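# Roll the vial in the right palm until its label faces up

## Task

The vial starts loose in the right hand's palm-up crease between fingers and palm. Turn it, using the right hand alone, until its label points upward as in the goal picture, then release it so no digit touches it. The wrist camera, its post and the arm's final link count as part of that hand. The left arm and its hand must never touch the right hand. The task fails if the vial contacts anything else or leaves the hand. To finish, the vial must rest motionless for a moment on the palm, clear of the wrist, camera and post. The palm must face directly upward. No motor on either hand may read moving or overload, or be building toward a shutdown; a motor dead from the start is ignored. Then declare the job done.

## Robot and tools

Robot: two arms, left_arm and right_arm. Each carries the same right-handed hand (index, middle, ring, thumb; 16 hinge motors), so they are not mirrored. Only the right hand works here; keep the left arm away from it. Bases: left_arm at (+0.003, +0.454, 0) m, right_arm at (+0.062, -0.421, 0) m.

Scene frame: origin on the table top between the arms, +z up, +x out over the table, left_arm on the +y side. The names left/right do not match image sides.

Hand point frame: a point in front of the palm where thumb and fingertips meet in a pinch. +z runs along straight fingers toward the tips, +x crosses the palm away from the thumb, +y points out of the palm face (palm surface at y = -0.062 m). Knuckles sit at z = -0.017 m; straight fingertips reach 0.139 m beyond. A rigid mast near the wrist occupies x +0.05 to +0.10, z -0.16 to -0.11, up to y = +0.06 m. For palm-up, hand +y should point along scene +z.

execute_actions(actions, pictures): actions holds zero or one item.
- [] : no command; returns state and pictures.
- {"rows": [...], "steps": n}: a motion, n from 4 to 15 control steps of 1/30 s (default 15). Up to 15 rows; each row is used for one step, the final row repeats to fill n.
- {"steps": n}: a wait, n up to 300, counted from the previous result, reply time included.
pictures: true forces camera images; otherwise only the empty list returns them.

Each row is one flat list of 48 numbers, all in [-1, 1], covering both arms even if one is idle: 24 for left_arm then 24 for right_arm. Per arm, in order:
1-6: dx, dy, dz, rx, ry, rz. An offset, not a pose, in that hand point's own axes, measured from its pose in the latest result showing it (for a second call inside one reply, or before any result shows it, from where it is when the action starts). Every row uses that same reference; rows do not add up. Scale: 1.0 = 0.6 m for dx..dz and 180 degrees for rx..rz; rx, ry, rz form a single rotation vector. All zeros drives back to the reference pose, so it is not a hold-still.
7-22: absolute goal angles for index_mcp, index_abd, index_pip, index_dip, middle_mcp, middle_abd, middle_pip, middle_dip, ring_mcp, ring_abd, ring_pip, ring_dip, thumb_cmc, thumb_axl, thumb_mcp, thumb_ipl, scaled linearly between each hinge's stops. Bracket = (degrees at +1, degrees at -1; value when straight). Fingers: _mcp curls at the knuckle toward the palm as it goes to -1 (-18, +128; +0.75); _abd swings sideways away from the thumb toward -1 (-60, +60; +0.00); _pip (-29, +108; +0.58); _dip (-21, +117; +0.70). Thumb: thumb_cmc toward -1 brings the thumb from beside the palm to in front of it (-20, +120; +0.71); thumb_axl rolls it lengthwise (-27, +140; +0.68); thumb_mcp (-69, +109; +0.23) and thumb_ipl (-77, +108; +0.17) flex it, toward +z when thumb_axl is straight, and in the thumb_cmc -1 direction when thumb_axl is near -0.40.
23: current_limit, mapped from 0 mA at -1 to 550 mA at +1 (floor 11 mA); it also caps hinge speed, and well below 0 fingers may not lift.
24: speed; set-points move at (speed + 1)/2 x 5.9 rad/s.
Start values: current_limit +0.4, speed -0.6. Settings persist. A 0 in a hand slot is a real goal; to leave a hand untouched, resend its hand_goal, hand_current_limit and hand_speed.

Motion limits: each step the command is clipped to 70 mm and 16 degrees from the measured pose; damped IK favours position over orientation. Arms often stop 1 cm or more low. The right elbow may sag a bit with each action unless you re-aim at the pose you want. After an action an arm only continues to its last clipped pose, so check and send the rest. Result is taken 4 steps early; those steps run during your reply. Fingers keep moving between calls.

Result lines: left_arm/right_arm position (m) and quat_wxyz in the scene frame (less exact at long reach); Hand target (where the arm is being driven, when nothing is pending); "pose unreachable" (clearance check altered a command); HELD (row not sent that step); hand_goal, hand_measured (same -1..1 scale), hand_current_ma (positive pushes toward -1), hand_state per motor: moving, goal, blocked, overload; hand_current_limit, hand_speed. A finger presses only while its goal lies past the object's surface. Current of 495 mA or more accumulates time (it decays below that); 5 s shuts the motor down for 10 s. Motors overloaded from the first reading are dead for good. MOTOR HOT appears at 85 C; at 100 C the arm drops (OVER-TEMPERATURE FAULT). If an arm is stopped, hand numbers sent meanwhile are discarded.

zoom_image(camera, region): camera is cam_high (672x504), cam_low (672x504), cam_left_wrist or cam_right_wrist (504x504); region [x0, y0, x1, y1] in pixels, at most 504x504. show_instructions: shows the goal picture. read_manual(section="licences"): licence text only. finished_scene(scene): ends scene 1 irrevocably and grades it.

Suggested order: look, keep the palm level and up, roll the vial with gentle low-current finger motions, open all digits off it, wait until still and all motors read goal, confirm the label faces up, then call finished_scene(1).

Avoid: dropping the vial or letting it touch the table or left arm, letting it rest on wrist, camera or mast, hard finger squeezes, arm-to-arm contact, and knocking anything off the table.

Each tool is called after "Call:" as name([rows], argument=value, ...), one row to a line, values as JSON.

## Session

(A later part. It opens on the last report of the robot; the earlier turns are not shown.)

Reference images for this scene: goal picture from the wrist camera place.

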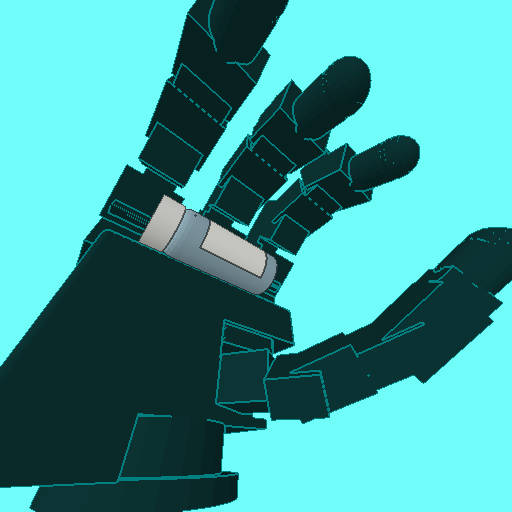

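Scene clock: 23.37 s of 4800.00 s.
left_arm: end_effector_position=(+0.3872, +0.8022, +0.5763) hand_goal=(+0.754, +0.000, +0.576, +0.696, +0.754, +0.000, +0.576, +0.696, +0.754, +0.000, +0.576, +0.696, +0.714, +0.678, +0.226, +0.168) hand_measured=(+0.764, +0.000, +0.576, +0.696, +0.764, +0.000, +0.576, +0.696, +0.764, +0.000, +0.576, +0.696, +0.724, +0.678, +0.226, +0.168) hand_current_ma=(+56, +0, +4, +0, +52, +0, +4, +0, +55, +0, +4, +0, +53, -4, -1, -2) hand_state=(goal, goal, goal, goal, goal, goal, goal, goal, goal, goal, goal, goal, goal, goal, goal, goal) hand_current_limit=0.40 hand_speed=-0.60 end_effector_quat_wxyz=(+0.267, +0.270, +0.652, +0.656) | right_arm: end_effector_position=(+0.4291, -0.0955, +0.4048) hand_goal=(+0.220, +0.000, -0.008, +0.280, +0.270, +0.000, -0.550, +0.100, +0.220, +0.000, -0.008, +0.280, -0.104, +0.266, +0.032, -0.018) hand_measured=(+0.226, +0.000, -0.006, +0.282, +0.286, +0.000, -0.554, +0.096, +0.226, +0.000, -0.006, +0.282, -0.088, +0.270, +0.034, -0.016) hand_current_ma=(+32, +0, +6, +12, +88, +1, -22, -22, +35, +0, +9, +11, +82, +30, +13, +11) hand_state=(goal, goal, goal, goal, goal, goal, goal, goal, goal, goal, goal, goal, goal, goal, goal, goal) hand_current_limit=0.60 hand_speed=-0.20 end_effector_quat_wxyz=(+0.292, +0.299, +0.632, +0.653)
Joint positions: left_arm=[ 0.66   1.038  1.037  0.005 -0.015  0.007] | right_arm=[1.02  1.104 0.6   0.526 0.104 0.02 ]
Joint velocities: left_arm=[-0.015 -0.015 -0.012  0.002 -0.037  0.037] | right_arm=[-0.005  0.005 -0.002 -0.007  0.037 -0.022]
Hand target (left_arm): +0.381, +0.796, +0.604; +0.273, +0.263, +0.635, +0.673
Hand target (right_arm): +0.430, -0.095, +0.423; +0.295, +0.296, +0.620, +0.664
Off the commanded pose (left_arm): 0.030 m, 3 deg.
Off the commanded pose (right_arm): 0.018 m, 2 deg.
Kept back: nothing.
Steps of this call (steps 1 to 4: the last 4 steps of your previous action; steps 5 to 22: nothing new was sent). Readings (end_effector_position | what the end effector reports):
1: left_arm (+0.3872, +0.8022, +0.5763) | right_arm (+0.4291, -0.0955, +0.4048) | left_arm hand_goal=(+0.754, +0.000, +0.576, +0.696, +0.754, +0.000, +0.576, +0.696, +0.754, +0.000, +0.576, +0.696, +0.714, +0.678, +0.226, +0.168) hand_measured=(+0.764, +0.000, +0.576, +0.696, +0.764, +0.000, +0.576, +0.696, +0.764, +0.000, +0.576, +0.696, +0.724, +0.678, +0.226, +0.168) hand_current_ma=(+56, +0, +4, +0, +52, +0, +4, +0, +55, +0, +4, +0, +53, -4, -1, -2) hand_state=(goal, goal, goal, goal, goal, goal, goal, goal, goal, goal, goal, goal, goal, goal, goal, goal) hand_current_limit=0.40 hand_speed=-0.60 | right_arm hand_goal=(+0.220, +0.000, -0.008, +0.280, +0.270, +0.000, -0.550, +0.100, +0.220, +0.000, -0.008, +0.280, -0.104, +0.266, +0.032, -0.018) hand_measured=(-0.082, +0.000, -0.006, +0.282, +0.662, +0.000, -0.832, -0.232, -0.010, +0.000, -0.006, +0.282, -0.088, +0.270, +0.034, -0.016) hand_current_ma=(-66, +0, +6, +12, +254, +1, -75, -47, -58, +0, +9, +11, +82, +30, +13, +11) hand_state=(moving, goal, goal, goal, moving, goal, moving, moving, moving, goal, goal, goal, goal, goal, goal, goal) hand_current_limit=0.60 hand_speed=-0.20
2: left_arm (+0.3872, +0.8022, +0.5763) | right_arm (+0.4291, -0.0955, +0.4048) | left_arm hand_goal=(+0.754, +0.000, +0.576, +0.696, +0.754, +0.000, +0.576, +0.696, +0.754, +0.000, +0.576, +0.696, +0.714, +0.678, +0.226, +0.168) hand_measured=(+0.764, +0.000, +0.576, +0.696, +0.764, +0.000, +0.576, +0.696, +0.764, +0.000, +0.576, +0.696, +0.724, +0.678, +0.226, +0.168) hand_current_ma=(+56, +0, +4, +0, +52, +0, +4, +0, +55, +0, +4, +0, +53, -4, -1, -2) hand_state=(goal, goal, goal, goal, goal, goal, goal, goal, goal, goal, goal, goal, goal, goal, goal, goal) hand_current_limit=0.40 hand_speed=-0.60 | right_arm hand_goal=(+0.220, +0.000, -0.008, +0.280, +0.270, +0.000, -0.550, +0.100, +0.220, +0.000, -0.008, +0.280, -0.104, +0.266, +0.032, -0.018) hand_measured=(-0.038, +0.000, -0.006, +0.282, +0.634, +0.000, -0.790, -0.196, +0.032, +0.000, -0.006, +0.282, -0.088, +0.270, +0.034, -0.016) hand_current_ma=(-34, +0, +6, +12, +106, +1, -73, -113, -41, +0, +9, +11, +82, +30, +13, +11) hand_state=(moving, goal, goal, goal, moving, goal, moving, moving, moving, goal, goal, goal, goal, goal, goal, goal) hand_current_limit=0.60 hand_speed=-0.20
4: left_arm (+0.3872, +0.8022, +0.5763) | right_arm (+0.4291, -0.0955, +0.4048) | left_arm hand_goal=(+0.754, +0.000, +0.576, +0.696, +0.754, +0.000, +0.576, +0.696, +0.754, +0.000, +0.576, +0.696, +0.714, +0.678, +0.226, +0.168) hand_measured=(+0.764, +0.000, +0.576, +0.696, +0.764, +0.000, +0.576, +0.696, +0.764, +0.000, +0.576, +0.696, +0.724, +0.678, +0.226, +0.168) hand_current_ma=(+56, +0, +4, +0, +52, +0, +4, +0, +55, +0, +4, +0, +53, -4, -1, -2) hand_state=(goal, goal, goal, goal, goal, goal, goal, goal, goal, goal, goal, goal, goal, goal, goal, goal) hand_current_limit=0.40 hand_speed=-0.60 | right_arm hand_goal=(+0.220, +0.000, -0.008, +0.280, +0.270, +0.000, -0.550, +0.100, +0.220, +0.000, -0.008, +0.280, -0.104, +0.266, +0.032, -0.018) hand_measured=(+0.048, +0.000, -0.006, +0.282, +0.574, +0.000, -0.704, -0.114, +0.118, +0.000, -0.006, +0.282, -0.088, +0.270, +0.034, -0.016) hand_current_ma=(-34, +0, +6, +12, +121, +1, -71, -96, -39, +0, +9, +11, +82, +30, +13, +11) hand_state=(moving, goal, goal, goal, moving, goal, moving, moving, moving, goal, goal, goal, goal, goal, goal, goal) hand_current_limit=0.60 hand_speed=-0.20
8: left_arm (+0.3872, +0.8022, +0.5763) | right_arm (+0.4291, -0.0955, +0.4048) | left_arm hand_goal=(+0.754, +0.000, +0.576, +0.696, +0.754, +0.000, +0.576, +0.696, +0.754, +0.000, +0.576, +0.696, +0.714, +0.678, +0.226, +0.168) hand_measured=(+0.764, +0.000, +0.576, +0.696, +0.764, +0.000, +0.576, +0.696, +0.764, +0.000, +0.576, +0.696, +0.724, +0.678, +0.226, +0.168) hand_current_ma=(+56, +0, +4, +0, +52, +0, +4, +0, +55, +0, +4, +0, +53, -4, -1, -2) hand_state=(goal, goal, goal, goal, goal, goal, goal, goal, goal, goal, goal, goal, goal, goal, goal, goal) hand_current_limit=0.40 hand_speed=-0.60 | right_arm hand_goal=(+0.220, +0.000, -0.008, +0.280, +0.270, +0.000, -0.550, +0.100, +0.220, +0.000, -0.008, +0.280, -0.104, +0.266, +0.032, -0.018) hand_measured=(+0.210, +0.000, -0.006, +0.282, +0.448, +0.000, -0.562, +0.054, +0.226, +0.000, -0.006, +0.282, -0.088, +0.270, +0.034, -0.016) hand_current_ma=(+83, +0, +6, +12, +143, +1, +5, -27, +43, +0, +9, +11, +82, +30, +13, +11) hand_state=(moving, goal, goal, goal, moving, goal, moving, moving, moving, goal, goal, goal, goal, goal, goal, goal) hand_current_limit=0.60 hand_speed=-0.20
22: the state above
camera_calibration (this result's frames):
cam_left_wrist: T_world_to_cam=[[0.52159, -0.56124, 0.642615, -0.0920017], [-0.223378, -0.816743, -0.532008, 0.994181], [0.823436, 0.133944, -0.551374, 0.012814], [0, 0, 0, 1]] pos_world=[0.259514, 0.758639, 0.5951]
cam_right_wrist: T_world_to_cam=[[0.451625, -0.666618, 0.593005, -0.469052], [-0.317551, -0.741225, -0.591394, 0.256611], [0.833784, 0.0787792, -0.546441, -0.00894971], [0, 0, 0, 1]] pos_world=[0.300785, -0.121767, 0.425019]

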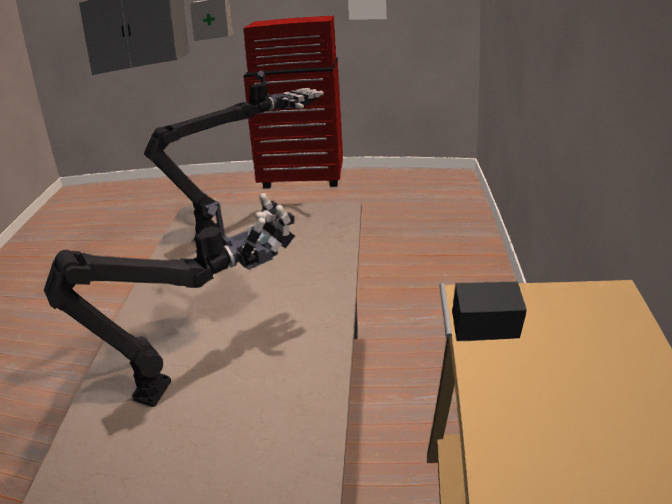

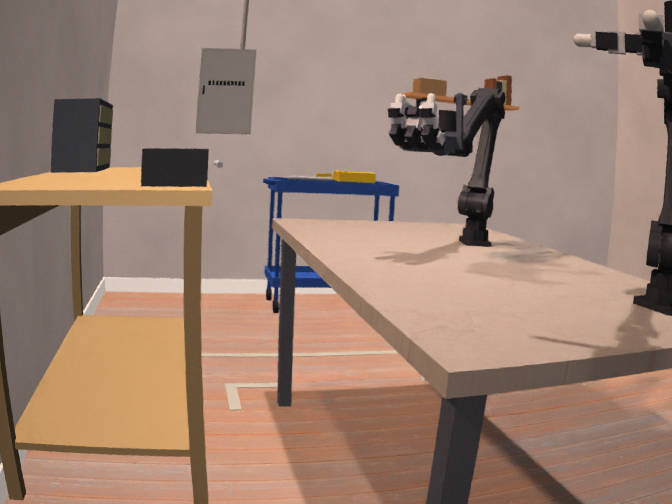

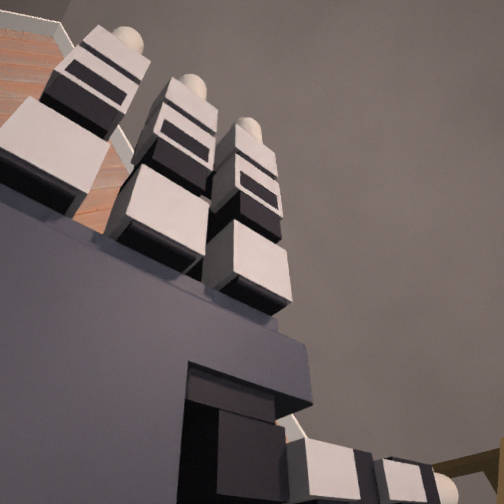

